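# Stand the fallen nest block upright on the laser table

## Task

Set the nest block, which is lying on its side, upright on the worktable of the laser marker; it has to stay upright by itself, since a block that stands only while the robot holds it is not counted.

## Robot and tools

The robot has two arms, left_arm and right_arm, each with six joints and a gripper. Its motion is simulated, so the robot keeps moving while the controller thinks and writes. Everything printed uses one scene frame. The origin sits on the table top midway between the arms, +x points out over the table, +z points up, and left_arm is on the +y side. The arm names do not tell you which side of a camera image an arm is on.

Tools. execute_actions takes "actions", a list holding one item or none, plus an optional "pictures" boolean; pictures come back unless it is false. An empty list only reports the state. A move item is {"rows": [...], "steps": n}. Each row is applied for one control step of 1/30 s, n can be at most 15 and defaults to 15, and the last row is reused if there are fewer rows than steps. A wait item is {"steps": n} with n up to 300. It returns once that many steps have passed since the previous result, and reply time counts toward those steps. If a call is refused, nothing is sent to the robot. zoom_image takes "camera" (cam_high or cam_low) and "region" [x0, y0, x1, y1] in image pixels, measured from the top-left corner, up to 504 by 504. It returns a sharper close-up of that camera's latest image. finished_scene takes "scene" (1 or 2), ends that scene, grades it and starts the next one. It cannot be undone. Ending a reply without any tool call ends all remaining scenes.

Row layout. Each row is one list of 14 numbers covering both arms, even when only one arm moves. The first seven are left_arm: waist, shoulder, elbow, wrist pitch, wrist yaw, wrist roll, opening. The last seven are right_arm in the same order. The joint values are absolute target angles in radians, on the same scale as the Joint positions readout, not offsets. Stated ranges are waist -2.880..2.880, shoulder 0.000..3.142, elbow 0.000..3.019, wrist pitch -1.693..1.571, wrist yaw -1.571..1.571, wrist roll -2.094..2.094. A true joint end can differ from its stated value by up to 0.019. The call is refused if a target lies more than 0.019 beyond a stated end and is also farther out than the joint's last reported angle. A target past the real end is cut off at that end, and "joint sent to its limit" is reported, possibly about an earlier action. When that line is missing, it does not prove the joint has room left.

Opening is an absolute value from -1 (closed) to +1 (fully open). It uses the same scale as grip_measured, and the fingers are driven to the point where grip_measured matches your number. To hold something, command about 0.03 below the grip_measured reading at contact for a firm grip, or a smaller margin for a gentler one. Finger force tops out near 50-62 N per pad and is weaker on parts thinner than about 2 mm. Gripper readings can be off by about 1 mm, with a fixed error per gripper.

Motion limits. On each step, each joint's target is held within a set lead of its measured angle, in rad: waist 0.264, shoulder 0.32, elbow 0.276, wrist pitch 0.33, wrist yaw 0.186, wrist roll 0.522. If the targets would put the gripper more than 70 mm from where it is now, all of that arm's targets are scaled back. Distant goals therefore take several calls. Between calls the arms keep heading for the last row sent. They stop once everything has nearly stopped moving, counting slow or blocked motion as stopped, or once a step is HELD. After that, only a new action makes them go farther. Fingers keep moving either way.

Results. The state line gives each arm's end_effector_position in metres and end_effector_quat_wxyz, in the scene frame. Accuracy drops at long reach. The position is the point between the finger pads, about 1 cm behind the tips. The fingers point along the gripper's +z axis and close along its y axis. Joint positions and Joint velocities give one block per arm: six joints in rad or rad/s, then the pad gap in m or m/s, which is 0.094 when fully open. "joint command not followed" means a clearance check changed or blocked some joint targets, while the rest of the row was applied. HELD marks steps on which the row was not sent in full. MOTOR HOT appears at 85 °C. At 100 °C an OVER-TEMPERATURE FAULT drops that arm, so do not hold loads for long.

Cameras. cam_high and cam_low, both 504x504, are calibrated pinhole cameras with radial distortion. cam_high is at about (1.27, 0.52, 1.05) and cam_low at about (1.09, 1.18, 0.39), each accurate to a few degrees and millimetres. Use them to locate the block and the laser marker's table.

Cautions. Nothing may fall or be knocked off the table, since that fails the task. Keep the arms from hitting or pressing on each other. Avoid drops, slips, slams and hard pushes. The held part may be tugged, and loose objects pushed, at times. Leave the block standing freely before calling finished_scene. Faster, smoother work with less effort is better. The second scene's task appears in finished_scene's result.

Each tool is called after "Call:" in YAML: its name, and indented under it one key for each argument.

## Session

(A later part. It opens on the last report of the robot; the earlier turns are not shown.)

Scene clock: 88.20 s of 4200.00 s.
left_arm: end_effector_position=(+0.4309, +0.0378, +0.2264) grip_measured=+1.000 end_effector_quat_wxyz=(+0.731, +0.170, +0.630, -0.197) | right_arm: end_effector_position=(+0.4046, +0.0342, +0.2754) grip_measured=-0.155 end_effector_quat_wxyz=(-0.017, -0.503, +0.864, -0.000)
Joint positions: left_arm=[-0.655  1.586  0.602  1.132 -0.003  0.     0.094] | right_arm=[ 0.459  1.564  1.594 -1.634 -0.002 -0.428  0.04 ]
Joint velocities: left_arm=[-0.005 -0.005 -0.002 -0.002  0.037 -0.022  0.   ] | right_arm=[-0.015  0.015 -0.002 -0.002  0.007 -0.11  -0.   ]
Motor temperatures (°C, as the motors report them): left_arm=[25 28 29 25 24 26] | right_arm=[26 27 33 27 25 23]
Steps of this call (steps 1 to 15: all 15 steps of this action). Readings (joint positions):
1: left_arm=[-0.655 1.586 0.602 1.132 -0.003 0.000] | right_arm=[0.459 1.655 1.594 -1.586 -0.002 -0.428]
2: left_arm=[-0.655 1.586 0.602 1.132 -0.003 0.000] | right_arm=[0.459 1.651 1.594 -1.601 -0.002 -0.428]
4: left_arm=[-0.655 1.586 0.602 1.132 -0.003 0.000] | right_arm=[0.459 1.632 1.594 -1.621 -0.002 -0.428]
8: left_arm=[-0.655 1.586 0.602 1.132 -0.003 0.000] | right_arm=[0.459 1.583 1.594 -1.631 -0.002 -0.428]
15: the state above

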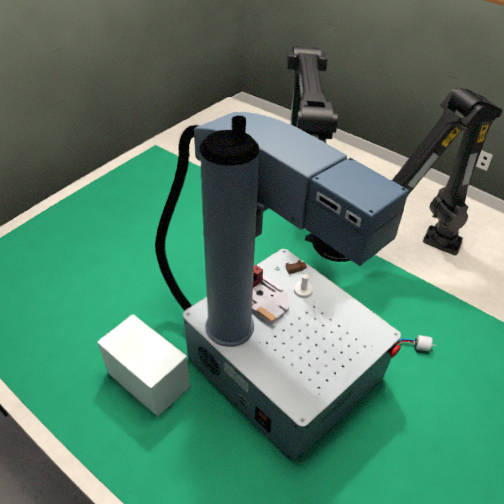

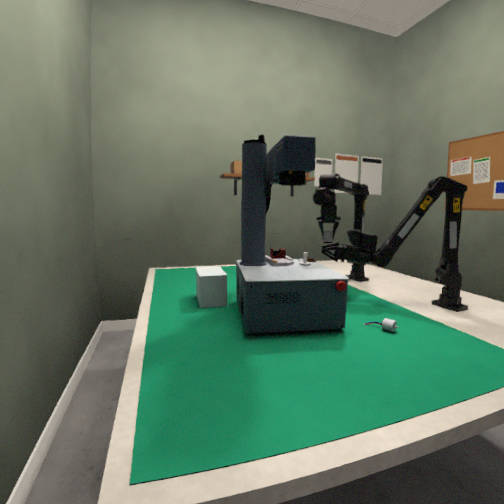

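Call:
execute_actions:
  actions:
    - {"rows":[[0.4,1.2,0.8,-0.9,0,0,1,0.60,1.80,1.95,-1.68,0,-0.43,-0.19]],"steps":15}

Scene clock: 93.20 s of 4200.00 s.
left_arm: end_effector_position=(+0.4734, +0.1909, +0.3026) grip_measured=+1.000 end_effector_quat_wxyz=(+0.697, +0.108, +0.702, -0.098) | right_arm: end_effector_position=(+0.4362, +0.1789, +0.2843) grip_measured=-0.158 end_effector_quat_wxyz=(+0.040, -0.566, +0.823, +0.019)
Joint positions: left_arm=[-0.334  1.246  0.676  0.561  0.085  0.014  0.094] | right_arm=[ 0.624  1.816  1.942 -1.611 -0.022 -0.412  0.04 ]
Joint velocities: left_arm=[ 0.22  -0.474  0.129 -1.463  0.198  0.139  0.   ] | right_arm=[ 0.103 -0.005  0.046  0.1   -0.007  0.066 -0.   ]
Motor temperatures (°C, as the motors report them): left_arm=[25 28 29 25 24 26] | right_arm=[26 27 34 27 25 23]
Steps of this call (steps 1 to 15: the robot went on to your last target; steps 16 to 90: nothing new was sent; then 1.50 s passed at rest; steps 91 to 105: all 15 steps of this action). Readings (joint positions):
91: left_arm=[-0.650 1.579 0.605 1.117 -0.001 0.000] | right_arm=[0.464 1.574 1.606 -1.643 -0.000 -0.428]
92: left_arm=[-0.639 1.566 0.607 1.081 0.001 0.000] | right_arm=[0.471 1.597 1.644 -1.662 0.002 -0.428]
94: left_arm=[-0.596 1.521 0.618 1.017 0.001 0.000] | right_arm=[0.502 1.667 1.745 -1.671 0.002 -0.428]
98: left_arm=[-0.480 1.405 0.652 0.884 0.001 0.000] | right_arm=[0.579 1.790 1.901 -1.668 0.002 -0.428]
105: the state above

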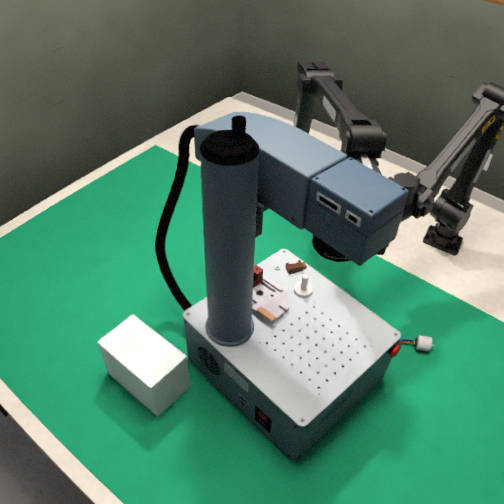

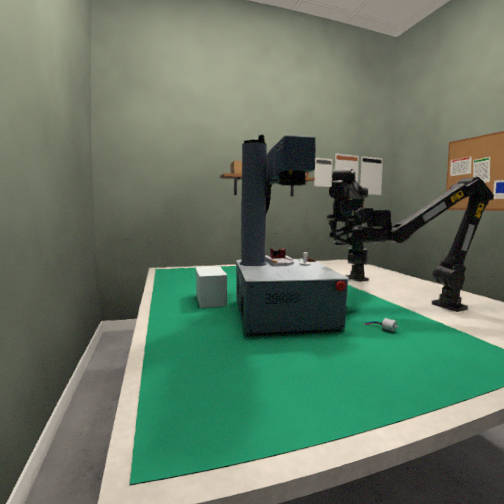

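Call:
execute_actions:
  actions:
    - {"rows":[[-0.33,0.7,0.5,0.5,0,0,1,0.60,1.80,1.95,-1.68,0,-0.43,-0.19]],"steps":15}

Scene clock: 96.23 s of 4200.00 s.
left_arm: end_effector_position=(+0.3407, +0.2246, +0.3683) grip_measured=+1.000 end_effector_quat_wxyz=(+0.721, +0.083, +0.683, -0.081) | right_arm: end_effector_position=(+0.4393, +0.1533, +0.2760) grip_measured=-0.158 end_effector_quat_wxyz=(+0.003, -0.555, +0.832, +0.001)
Joint positions: left_arm=[-0.355  0.695  0.512  0.235  0.004  0.009  0.094] | right_arm=[ 0.595  1.824  1.933 -1.673 -0.001 -0.415  0.04 ]
Joint velocities: left_arm=[-0.19  -0.005 -0.027  2.987 -0.007  0.007  0.   ] | right_arm=[-0.005  0.015  0.002 -0.007 -0.051  0.007  0.002]
Motor temperatures (°C, as the motors report them): left_arm=[25 28 29 25 24 26] | right_arm=[26 28 34 27 25 23]
Steps of this call (steps 1 to 60: the robot went on to your last target; steps 61 to 76: nothing new was sent; steps 77 to 91: all 15 steps of this action). Readings (joint positions):
77: left_arm=[0.391 1.172 0.785 -0.843 -0.007 0.009] | right_arm=[0.595 1.824 1.933 -1.673 -0.001 -0.414]
78: left_arm=[0.359 1.132 0.733 -0.755 -0.010 0.009] | right_arm=[0.595 1.824 1.933 -1.673 -0.001 -0.414]
80: left_arm=[0.246 1.007 0.615 -0.617 -0.008 0.009] | right_arm=[0.595 1.824 1.933 -1.673 -0.001 -0.414]
84: left_arm=[-0.012 0.776 0.515 -0.385 -0.003 0.009] | right_arm=[0.595 1.824 1.933 -1.673 -0.001 -0.414]
91: the state above

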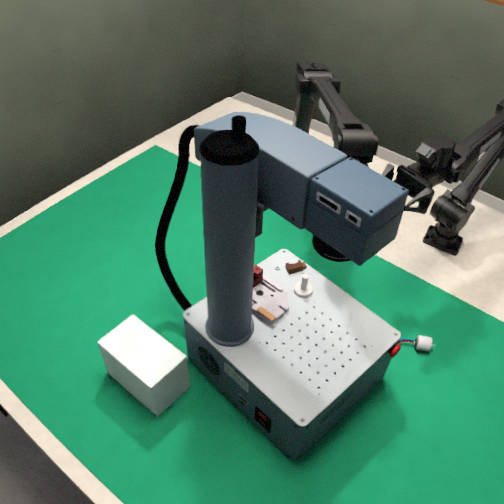

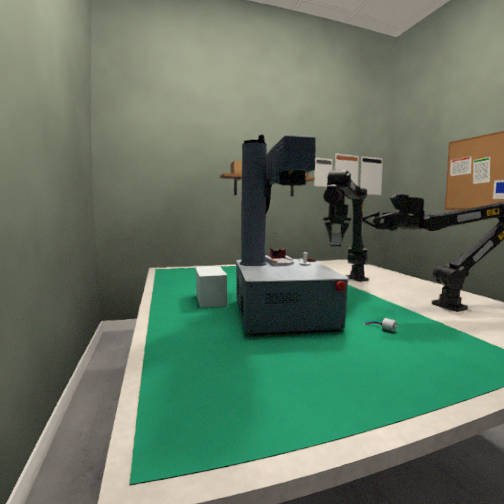

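Call:
execute_actions:
  actions:
    - {"rows":[[0.4,1.2,0.8,-0.9,0,0,1,0.60,1.82,1.95,-1.68,0,-0.43,-0.19]],"steps":15}

Call:
zoom_image:
  camera: "cam_low"
  region: [260, 150, 420, 290]

Scene clock: 99.40 s of 4200.00 s.
left_arm: end_effector_position=(+0.3920, +0.4962, +0.1866) grip_measured=+1.000 end_effector_quat_wxyz=(+0.421, -0.172, +0.886, +0.084) | right_arm: end_effector_position=(+0.4393, +0.1533, +0.2760) grip_measured=-0.158 end_effector_quat_wxyz=(+0.003, -0.555, +0.832, +0.001)
Joint positions: left_arm=[ 0.27   1.169  0.726 -0.239  0.005  0.009  0.094] | right_arm=[ 0.595  1.824  1.933 -1.673 -0.001 -0.415  0.04 ]
Joint velocities: left_arm=[ 1.646  0.444  0.222 -2.742 -0.007 -0.007  0.   ] | right_arm=[-0.015 -0.005  0.022 -0.002 -0.037  0.066  0.001]
Motor temperatures (°C, as the motors report them): left_arm=[25 27 29 25 24 26] | right_arm=[26 28 34 27 25 23]
Steps of this call (steps 1 to 30: the robot went on to your last target; steps 31 to 80: nothing new was sent; steps 81 to 95: all 15 steps of this action). Readings (joint positions):
81: left_arm=[-0.327 0.701 0.521 0.453 0.006 0.009] | right_arm=[0.595 1.824 1.933 -1.673 -0.001 -0.415]
82: left_arm=[-0.300 0.723 0.546 0.404 0.008 0.009] | right_arm=[0.595 1.824 1.933 -1.673 -0.001 -0.415]
84: left_arm=[-0.221 0.804 0.612 0.313 0.008 0.009] | right_arm=[0.595 1.824 1.933 -1.673 -0.001 -0.415]
88: left_arm=[-0.059 0.979 0.698 0.155 0.007 0.009] | right_arm=[0.595 1.824 1.933 -1.673 -0.001 -0.415]
95: the state above

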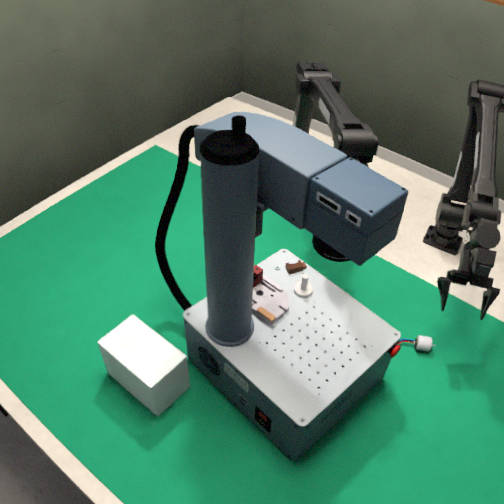

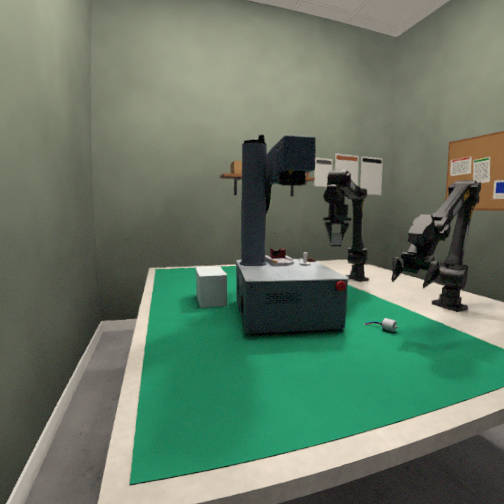

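Region (260, 150, 420, 290) of cam_low's 504x504 image, scaled by 3.150, with more detail than that image has; it fills the top 441 rows of this view, and the rest is white.

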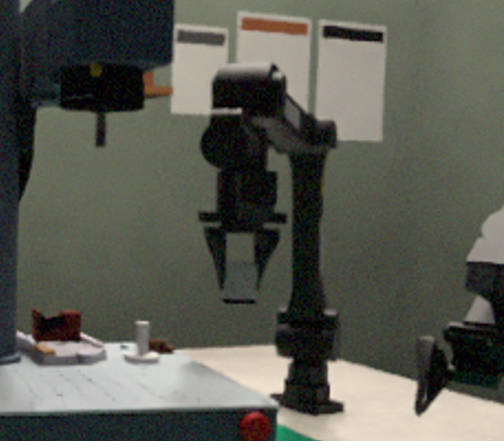

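Call:
execute_actions:
  actions:
    - {"rows":[[0.4,1.2,0.8,-0.9,0,0,1,0.60,2.0,2.25,-1.68,0,-0.43,-0.19]],"steps":15}

Scene clock: 107.17 s of 4200.00 s.
left_arm: end_effector_position=(+0.2601, +0.4933, +0.1057) grip_measured=+1.000 end_effector_quat_wxyz=(+0.118, -0.256, +0.959, +0.033) | right_arm: end_effector_position=(+0.4958, +0.2073, +0.2796) grip_measured=-0.158 end_effector_quat_wxyz=(+0.051, -0.554, +0.831, +0.010)
Joint positions: left_arm=[ 0.403  1.199  0.756 -0.882 -0.002  0.006  0.094] | right_arm=[ 0.595  2.004  2.211 -1.673 -0.001 -0.415  0.04 ]
Joint velocities: left_arm=[-0.015  0.005 -0.002 -0.017 -0.066  0.037  0.   ] | right_arm=[-0.005  0.005  0.002 -0.017  0.066 -0.037 -0.   ]
Motor temperatures (°C, as the motors report them): left_arm=[25 27 31 25 24 26] | right_arm=[26 28 34 27 25 23]
Steps of this call (steps 1 to 30: the robot went on to your last target; steps 31 to 90: nothing new was sent; then 4.27 s passed at rest; steps 91 to 105: all 15 steps of this action). Readings (joint positions):
91: left_arm=[0.403 1.199 0.756 -0.882 -0.002 0.006] | right_arm=[0.595 1.837 1.957 -1.683 -0.001 -0.415]
92: left_arm=[0.403 1.199 0.756 -0.882 -0.002 0.006] | right_arm=[0.595 1.871 2.026 -1.683 -0.001 -0.415]
94: left_arm=[0.403 1.199 0.756 -0.882 -0.002 0.006] | right_arm=[0.595 1.949 2.168 -1.675 -0.001 -0.415]
98: left_arm=[0.403 1.199 0.756 -0.882 -0.002 0.006] | right_arm=[0.595 1.995 2.211 -1.671 -0.001 -0.415]
105: the state above

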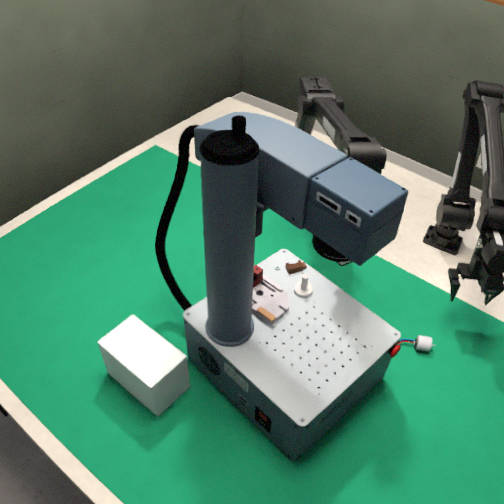

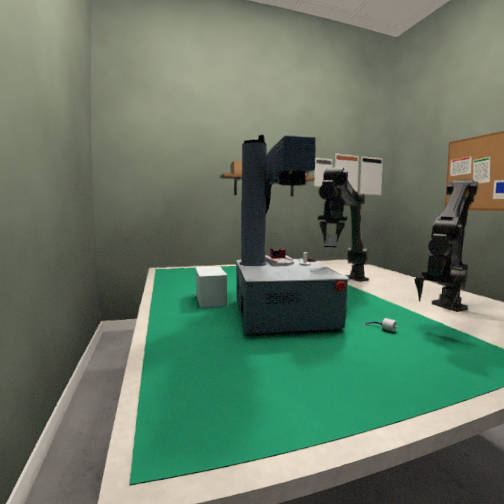

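Call:
execute_actions:
  actions:
    - {"rows":[[0.4,1.2,0.8,-0.9,0,0,1,0.60,2.11,2.24,-1.66,0,-0.43,-0.19]],"steps":15}

Scene clock: 110.83 s of 4200.00 s.
left_arm: end_effector_position=(+0.2601, +0.4933, +0.1057) grip_measured=+1.000 end_effector_quat_wxyz=(+0.118, -0.256, +0.959, +0.033) | right_arm: end_effector_position=(+0.5072, +0.2184, +0.2081) grip_measured=-0.158 end_effector_quat_wxyz=(-0.001, -0.555, +0.832, +0.000)
Joint positions: left_arm=[ 0.403  1.199  0.756 -0.882 -0.002  0.006  0.094] | right_arm=[ 0.595  2.122  2.218 -1.668 -0.001 -0.415  0.04 ]
Joint velocities: left_arm=[-0.005 -0.024 -0.012  0.012  0.081 -0.037  0.   ] | right_arm=[-0.005 -0.024 -0.022  0.017  0.007 -0.037 -0.001]
Motor temperatures (°C, as the motors report them): left_arm=[25 27 31 25 24 26] | right_arm=[26 28 34 27 25 23]
Steps of this call (steps 1 to 15: the robot went on to your last target; steps 16 to 90: nothing new was sent; then 0.17 s passed at rest; steps 91 to 105: all 15 steps of this action). Readings (joint positions):
91: left_arm=[0.403 1.199 0.756 -0.882 -0.002 0.006] | right_arm=[0.595 2.010 2.211 -1.673 -0.001 -0.415]
92: left_arm=[0.403 1.199 0.756 -0.882 -0.002 0.006] | right_arm=[0.595 2.016 2.217 -1.672 -0.001 -0.415]
94: left_arm=[0.403 1.199 0.756 -0.882 -0.002 0.006] | right_arm=[0.595 2.038 2.218 -1.670 -0.001 -0.415]
98: left_arm=[0.403 1.199 0.756 -0.882 -0.002 0.006] | right_arm=[0.595 2.097 2.218 -1.668 -0.001 -0.415]
105: the state above

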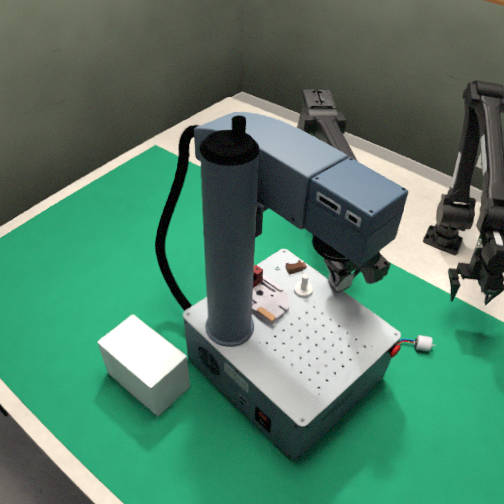

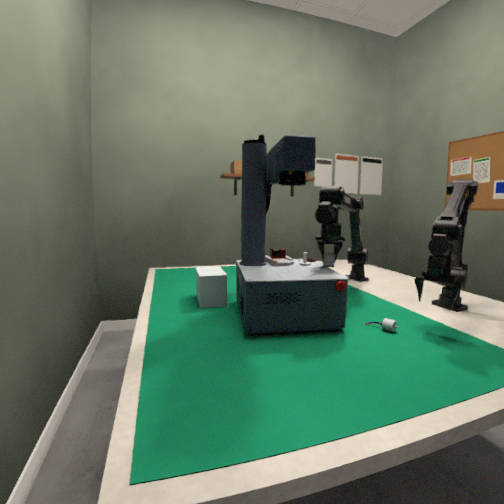

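Call:
zoom_image:
  camera: "cam_high"
  region: [270, 230, 410, 350]

Region (270, 230, 410, 350) of cam_high's 504x504 image, scaled by 3.600, with more detail than that image has; it fills the top 432 rows of this view, and the rest is white.

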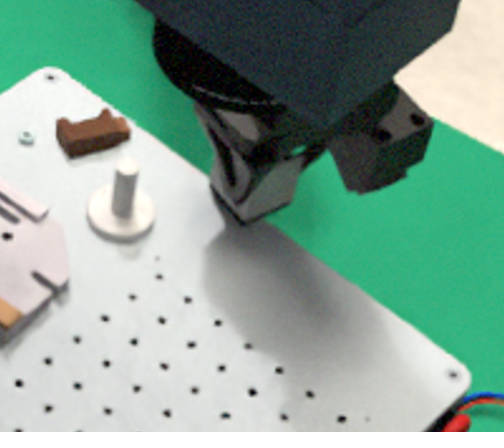

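Call:
execute_actions:
  actions:
    - {"rows":[[0.4,1.2,0.8,-0.9,0,0,1,0.60,2.10,2.30,-1.68,0,-0.43,-0.19],[0.4,1.2,0.8,-0.9,0,0,1,0.60,2.16,2.42,-1.69,0,-0.43,-0.19]],"steps":15}

Call:
zoom_image:
  camera: "cam_high"
  region: [270, 230, 410, 350]

Scene clock: 115.93 s of 4200.00 s.
left_arm: end_effector_position=(+0.2601, +0.4933, +0.1057) grip_measured=+1.000 end_effector_quat_wxyz=(+0.118, -0.256, +0.959, +0.033) | right_arm: end_effector_position=(+0.5292, +0.2395, +0.2449) grip_measured=-0.158 end_effector_quat_wxyz=(+0.052, -0.555, +0.830, +0.010)
Joint positions: left_arm=[ 0.403  1.199  0.756 -0.882 -0.002  0.006  0.094] | right_arm=[ 0.595  2.161  2.378 -1.681 -0.001 -0.415  0.04 ]
Joint velocities: left_arm=[ 0.005  0.005  0.002  0.007 -0.037 -0.051  0.   ] | right_arm=[ 0.005 -0.015 -0.017 -0.002  0.007 -0.007  0.   ]
Motor temperatures (°C, as the motors report them): left_arm=[25 27 32 25 24 26] | right_arm=[26 29 35 27 25 23]
joint sent to its limit (right arm) — the command would take joint 4 (wrist pitch) past its lower limit, so that joint was sent only as far as its limit.
Steps of this call (steps 1 to 15: the robot went on to your last target; steps 16 to 90: nothing new was sent; then 1.60 s passed at rest; steps 91 to 105: all 15 steps of this action). Readings (joint positions):
91: left_arm=[0.403 1.199 0.756 -0.882 -0.002 0.006] | right_arm=[0.595 2.122 2.220 -1.669 -0.001 -0.415]
92: left_arm=[0.403 1.199 0.756 -0.882 -0.002 0.006] | right_arm=[0.595 2.127 2.239 -1.677 -0.001 -0.415]
94: left_arm=[0.403 1.199 0.756 -0.882 -0.002 0.006] | right_arm=[0.595 2.155 2.316 -1.683 -0.001 -0.415]
98: left_arm=[0.403 1.199 0.756 -0.882 -0.002 0.006] | right_arm=[0.595 2.161 2.374 -1.681 -0.001 -0.415]
105: the state above

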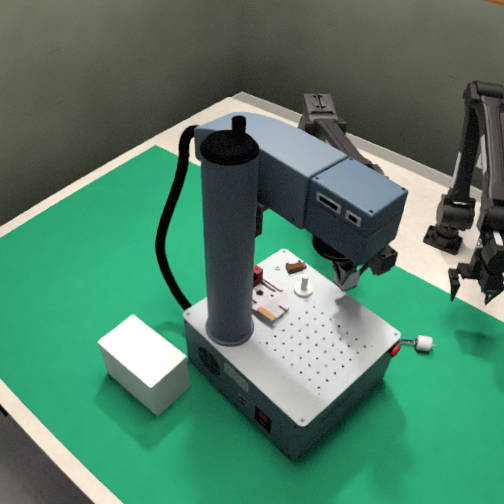

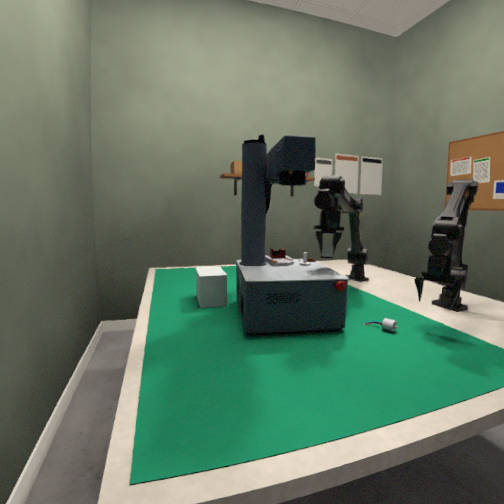

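Region (270, 230, 410, 350) of cam_high's 504x504 image, scaled by 3.600, with more detail than that image has; it fills the top 432 rows of this view, and the rest is white.

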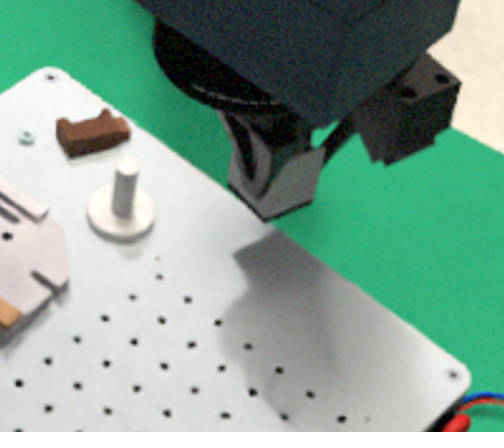

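Call:
execute_actions:
  actions:
    - {"rows":[[0.4,1.2,0.8,-0.9,0,0,1,0.50,2.16,2.38,-1.68,0,-0.43,-0.19]],"steps":15}

Call:
zoom_image:
  camera: "cam_high"
  region: [270, 230, 410, 350]

Scene clock: 122.03 s of 4200.00 s.
left_arm: end_effector_position=(+0.2601, +0.4933, +0.1057) grip_measured=+1.000 end_effector_quat_wxyz=(+0.118, -0.256, +0.959, +0.033) | right_arm: end_effector_position=(+0.5815, +0.1765, +0.2431) grip_measured=-0.158 end_effector_quat_wxyz=(+0.051, -0.505, +0.862, +0.005)
Joint positions: left_arm=[ 0.403  1.199  0.756 -0.882 -0.002  0.006  0.094] | right_arm=[ 0.477  2.161  2.374 -1.681  0.001 -0.416  0.04 ]
Joint velocities: left_arm=[-0.005 -0.024  0.002  0.007  0.022 -0.066  0.   ] | right_arm=[ 0.073 -0.005 -0.007 -0.002 -0.022 -0.022 -0.   ]
Motor temperatures (°C, as the motors report them): left_arm=[25 27 32 25 24 26] | right_arm=[26 29 35 27 25 23]
joint sent to its limit (right arm) — the command would take joint 4 (wrist pitch) past its lower limit, so that joint was sent only as far as its limit.
Steps of this call (steps 1 to 15: the robot went on to your last target; steps 16 to 90: nothing new was sent; then 2.60 s passed at rest; steps 91 to 105: all 15 steps of this action). Readings (joint positions):
91: left_arm=[0.403 1.199 0.756 -0.882 -0.002 0.006] | right_arm=[0.591 2.161 2.378 -1.681 -0.002 -0.415]
92: left_arm=[0.403 1.199 0.756 -0.882 -0.002 0.006] | right_arm=[0.587 2.161 2.377 -1.681 -0.003 -0.415]
94: left_arm=[0.403 1.199 0.756 -0.882 -0.002 0.006] | right_arm=[0.567 2.161 2.376 -1.681 -0.003 -0.416]
98: left_arm=[0.403 1.199 0.756 -0.882 -0.002 0.006] | right_arm=[0.511 2.161 2.374 -1.681 -0.002 -0.416]
105: the state above

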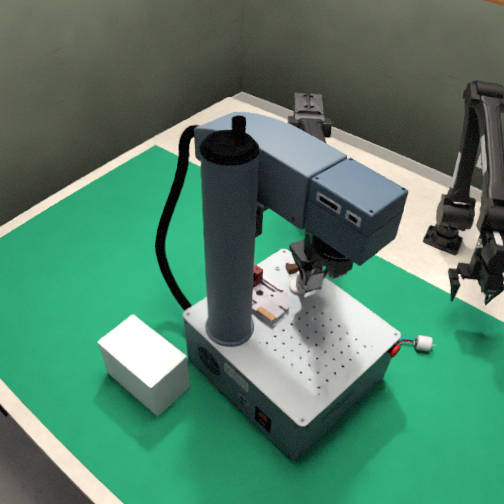

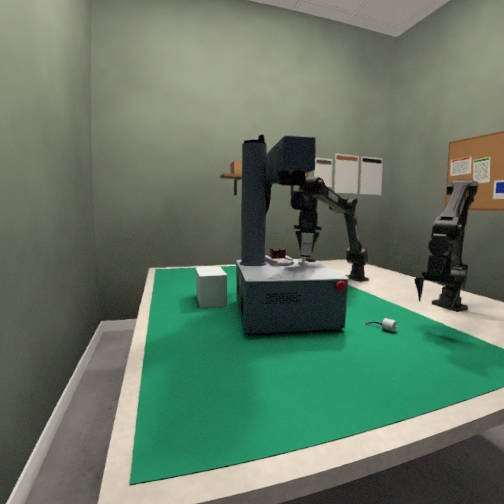

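Region (270, 230, 410, 350) of cam_high's 504x504 image, scaled by 3.600, with more detail than that image has; it fills the top 432 rows of this view, and the rest is white.

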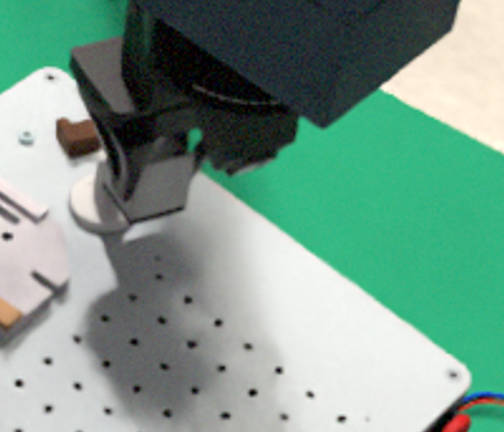

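Call:
execute_actions:
  actions:
    - {"rows":[[0.4,1.2,0.8,-0.9,0,0,1,0.535,2.16,2.38,-1.68,0,-0.43,-0.19]],"steps":15}

Scene clock: 126.13 s of 4200.00 s.
left_arm: end_effector_position=(+0.2601, +0.4933, +0.1057) grip_measured=+1.000 end_effector_quat_wxyz=(+0.118, -0.256, +0.959, +0.033) | right_arm: end_effector_position=(+0.5562, +0.2083, +0.2431) grip_measured=-0.158 end_effector_quat_wxyz=(+0.051, -0.530, +0.846, +0.007)
Joint positions: left_arm=[ 0.403  1.199  0.756 -0.882 -0.002  0.006  0.094] | right_arm=[ 0.536  2.161  2.374 -1.681  0.001 -0.416  0.04 ]
Joint velocities: left_arm=[-0.015  0.005 -0.007 -0.007  0.007 -0.022  0.   ] | right_arm=[-0.005 -0.015  0.007  0.017  0.022  0.037 -0.001]
Motor temperatures (°C, as the motors report them): left_arm=[25 27 32 25 24 26] | right_arm=[26 29 35 27 25 23]
Steps of this call (steps 1 to 30: the robot went on to your last target; steps 31 to 90: nothing new was sent; then 0.60 s passed at rest; steps 91 to 105: all 15 steps of this action). Readings (joint positions):
91: left_arm=[0.403 1.199 0.756 -0.882 -0.002 0.006] | right_arm=[0.497 2.161 2.374 -1.681 0.001 -0.416]
92: left_arm=[0.403 1.199 0.756 -0.882 -0.002 0.006] | right_arm=[0.498 2.161 2.374 -1.681 0.001 -0.416]
94: left_arm=[0.403 1.199 0.756 -0.882 -0.002 0.006] | right_arm=[0.505 2.161 2.374 -1.681 0.001 -0.416]
98: left_arm=[0.403 1.199 0.756 -0.882 -0.002 0.006] | right_arm=[0.524 2.161 2.374 -1.681 0.001 -0.416]
105: the state above

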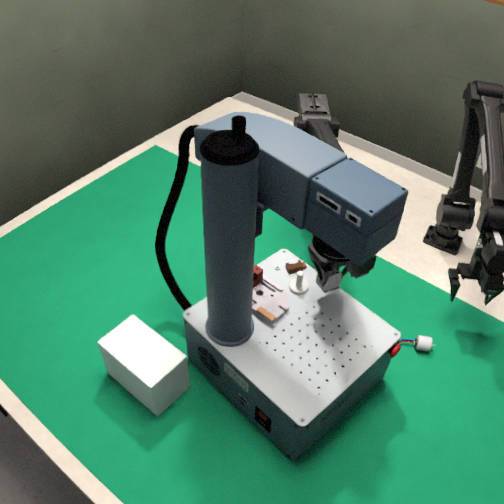

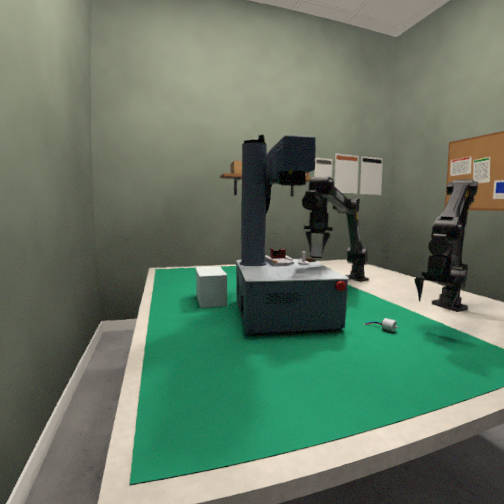

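Call:
execute_actions:
  actions:
    - {"rows":[[0.4,1.2,0.8,-0.9,0,0,1,0.535,2.215,2.38,-1.68,0,-0.43,-0.19]],"steps":15}

Call:
zoom_image:
  camera: "cam_high"
  region: [270, 230, 410, 350]

Scene clock: 129.67 s of 4200.00 s.
left_arm: end_effector_position=(+0.2601, +0.4933, +0.1057) grip_measured=+1.000 end_effector_quat_wxyz=(+0.118, -0.256, +0.959, +0.033) | right_arm: end_effector_position=(+0.5593, +0.2109, +0.2074) grip_measured=-0.158 end_effector_quat_wxyz=(+0.023, -0.531, +0.847, +0.003)
Joint positions: left_arm=[ 0.403  1.199  0.756 -0.882 -0.002  0.006  0.094] | right_arm=[ 0.536  2.212  2.369 -1.681  0.001 -0.416  0.04 ]
Joint velocities: left_arm=[-0.024 -0.005 -0.002 -0.007 -0.022  0.022  0.   ] | right_arm=[-0.005 -0.015  0.002 -0.007  0.022 -0.037  0.002]
Motor temperatures (°C, as the motors report them): left_arm=[25 27 32 25 24 26] | right_arm=[26 29 35 27 25 23]
Steps of this call (steps 1 to 15: the robot went on to your last target; steps 16 to 90: nothing new was sent; then 0.03 s passed at rest; steps 91 to 105: all 15 steps of this action). Readings (joint positions):
91: left_arm=[0.403 1.199 0.756 -0.882 -0.002 0.006] | right_arm=[0.536 2.164 2.374 -1.681 0.001 -0.416]
92: left_arm=[0.403 1.199 0.756 -0.882 -0.002 0.006] | right_arm=[0.536 2.165 2.374 -1.681 0.001 -0.416]
94: left_arm=[0.403 1.199 0.756 -0.882 -0.002 0.006] | right_arm=[0.536 2.174 2.374 -1.681 0.001 -0.416]
98: left_arm=[0.403 1.199 0.756 -0.882 -0.002 0.006] | right_arm=[0.536 2.198 2.374 -1.681 0.001 -0.416]
105: the state above

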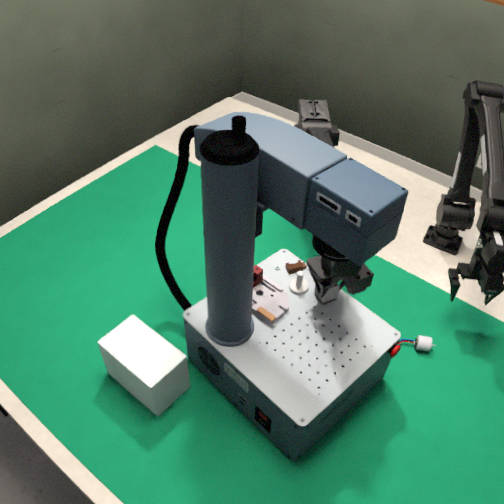

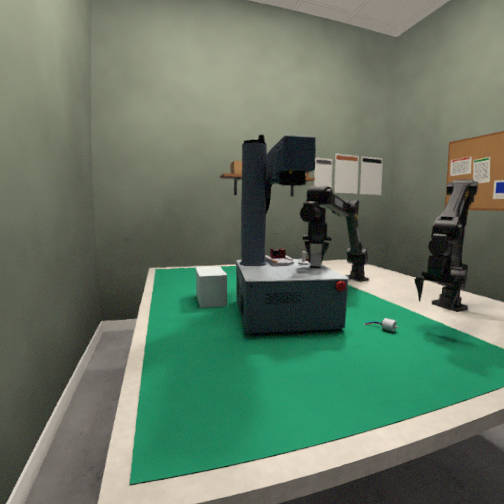

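Region (270, 230, 410, 350) of cam_high's 504x504 image, scaled by 3.600, with more detail than that image has; it fills the top 432 rows of this view, and the rest is white.

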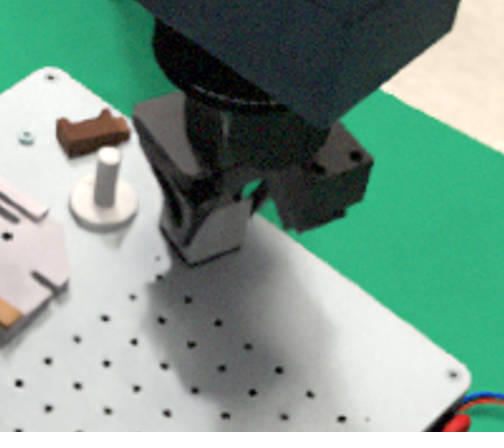

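The block is fully on the worktable and clear of the pin. Releasing, then lifting.

Call:
execute_actions:
  actions:
    - {"rows":[[0.4,1.2,0.8,-0.9,0,0,1,0.536,2.212,2.37,-1.68,0,-0.42,1]],"steps":15}
  pictures: false

Call:
execute_actions:
  actions:
    - {"rows":[[0.4,1.2,0.8,-0.9,0,0,1,0.536,2.14,2.37,-1.68,0,-0.42,1]],"steps":15}

Call:
zoom_image:
  camera: "cam_high"
  region: [270, 230, 410, 350]

Scene clock: 135.90 s of 4200.00 s.
left_arm: end_effector_position=(+0.2601, +0.4933, +0.1057) grip_measured=+1.000 end_effector_quat_wxyz=(+0.118, -0.256, +0.959, +0.033) | right_arm: end_effector_position=(+0.5593, +0.2109, +0.2074) grip_measured=+1.000 end_effector_quat_wxyz=(+0.023, -0.531, +0.847, +0.003)
Joint positions: left_arm=[ 0.403  1.199  0.756 -0.882 -0.002  0.006  0.094] | right_arm=[ 0.536  2.212  2.369 -1.681  0.001 -0.416  0.094]
Joint velocities: left_arm=[-0.015  0.005  0.012  0.007 -0.022  0.037  0.   ] | right_arm=[-0.005 -0.015  0.017 -0.002  0.007  0.051  0.   ]
Motor temperatures (°C, as the motors report them): left_arm=[25 27 33 25 24 26] | right_arm=[26 30 34 27 25 23]
Steps of this call (steps 1 to 15: the robot went on to your last target; steps 16 to 90: nothing new was sent; then 2.73 s passed at rest; steps 91 to 105: all 15 steps of this action). Readings (joint positions):
91: left_arm=[0.403 1.199 0.756 -0.882 -0.002 0.006] | right_arm=[0.536 2.212 2.369 -1.681 0.001 -0.416]
92: left_arm=[0.403 1.199 0.756 -0.882 -0.002 0.006] | right_arm=[0.536 2.212 2.369 -1.681 0.001 -0.416]
94: left_arm=[0.403 1.199 0.756 -0.882 -0.002 0.006] | right_arm=[0.536 2.212 2.369 -1.681 0.001 -0.416]
98: left_arm=[0.403 1.199 0.756 -0.882 -0.002 0.006] | right_arm=[0.536 2.212 2.369 -1.681 0.001 -0.416]
105: the state above

Scene clock: 136.40 s of 4200.00 s.
left_arm: end_effector_position=(+0.2601, +0.4933, +0.1057) grip_measured=+1.000 end_effector_quat_wxyz=(+0.118, -0.256, +0.959, +0.033) | right_arm: end_effector_position=(+0.5539, +0.2063, +0.2458) grip_measured=+1.000 end_effector_quat_wxyz=(+0.050, -0.530, +0.846, +0.007)
Joint positions: left_arm=[ 0.403  1.199  0.756 -0.882 -0.002  0.006  0.094] | right_arm=[ 0.536  2.151  2.363 -1.681  0.001 -0.416  0.094]
Joint velocities: left_arm=[-0.015  0.005  0.017 -0.022 -0.022  0.007  0.   ] | right_arm=[-0.005 -0.005  0.007 -0.012 -0.007 -0.066  0.   ]
Motor temperatures (°C, as the motors report them): left_arm=[25 27 33 25 24 26] | right_arm=[26 30 34 27 25 23]
Steps of this call (steps 1 to 15: all 15 steps of this action). Readings (joint positions):
1: left_arm=[0.403 1.199 0.756 -0.882 -0.002 0.006] | right_arm=[0.536 2.210 2.368 -1.681 0.001 -0.416]
2: left_arm=[0.403 1.199 0.756 -0.882 -0.002 0.006] | right_arm=[0.536 2.207 2.365 -1.681 0.001 -0.416]
4: left_arm=[0.403 1.199 0.756 -0.882 -0.002 0.006] | right_arm=[0.536 2.198 2.363 -1.681 0.001 -0.416]
8: left_arm=[0.403 1.199 0.756 -0.882 -0.002 0.006] | right_arm=[0.536 2.172 2.363 -1.681 0.001 -0.416]
15: the state above

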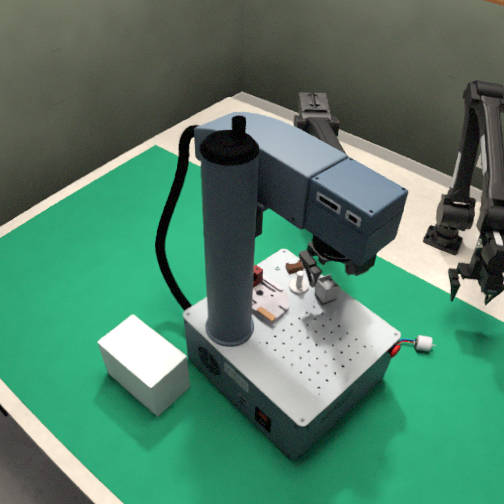

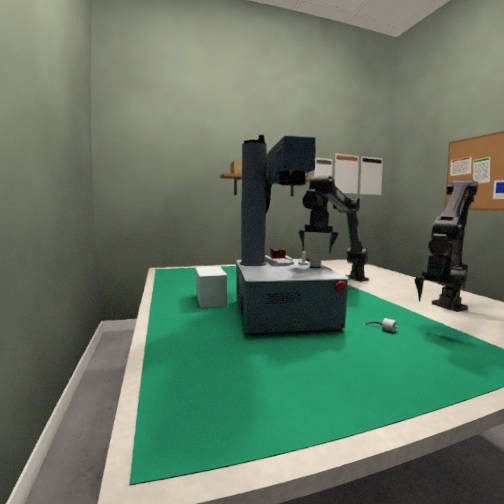

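Region (270, 230, 410, 350) of cam_high's 504x504 image, scaled by 3.600, with more detail than that image has; it fills the top 432 rows of this view, and the rest is white.

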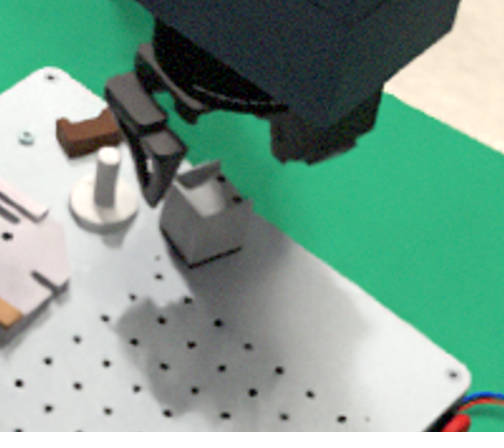

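The block is standing on its own with the base down, pocket up, and the gripper clear of it.

Call:
finished_scene:
  scene: 2

The scene is finished: the task was done.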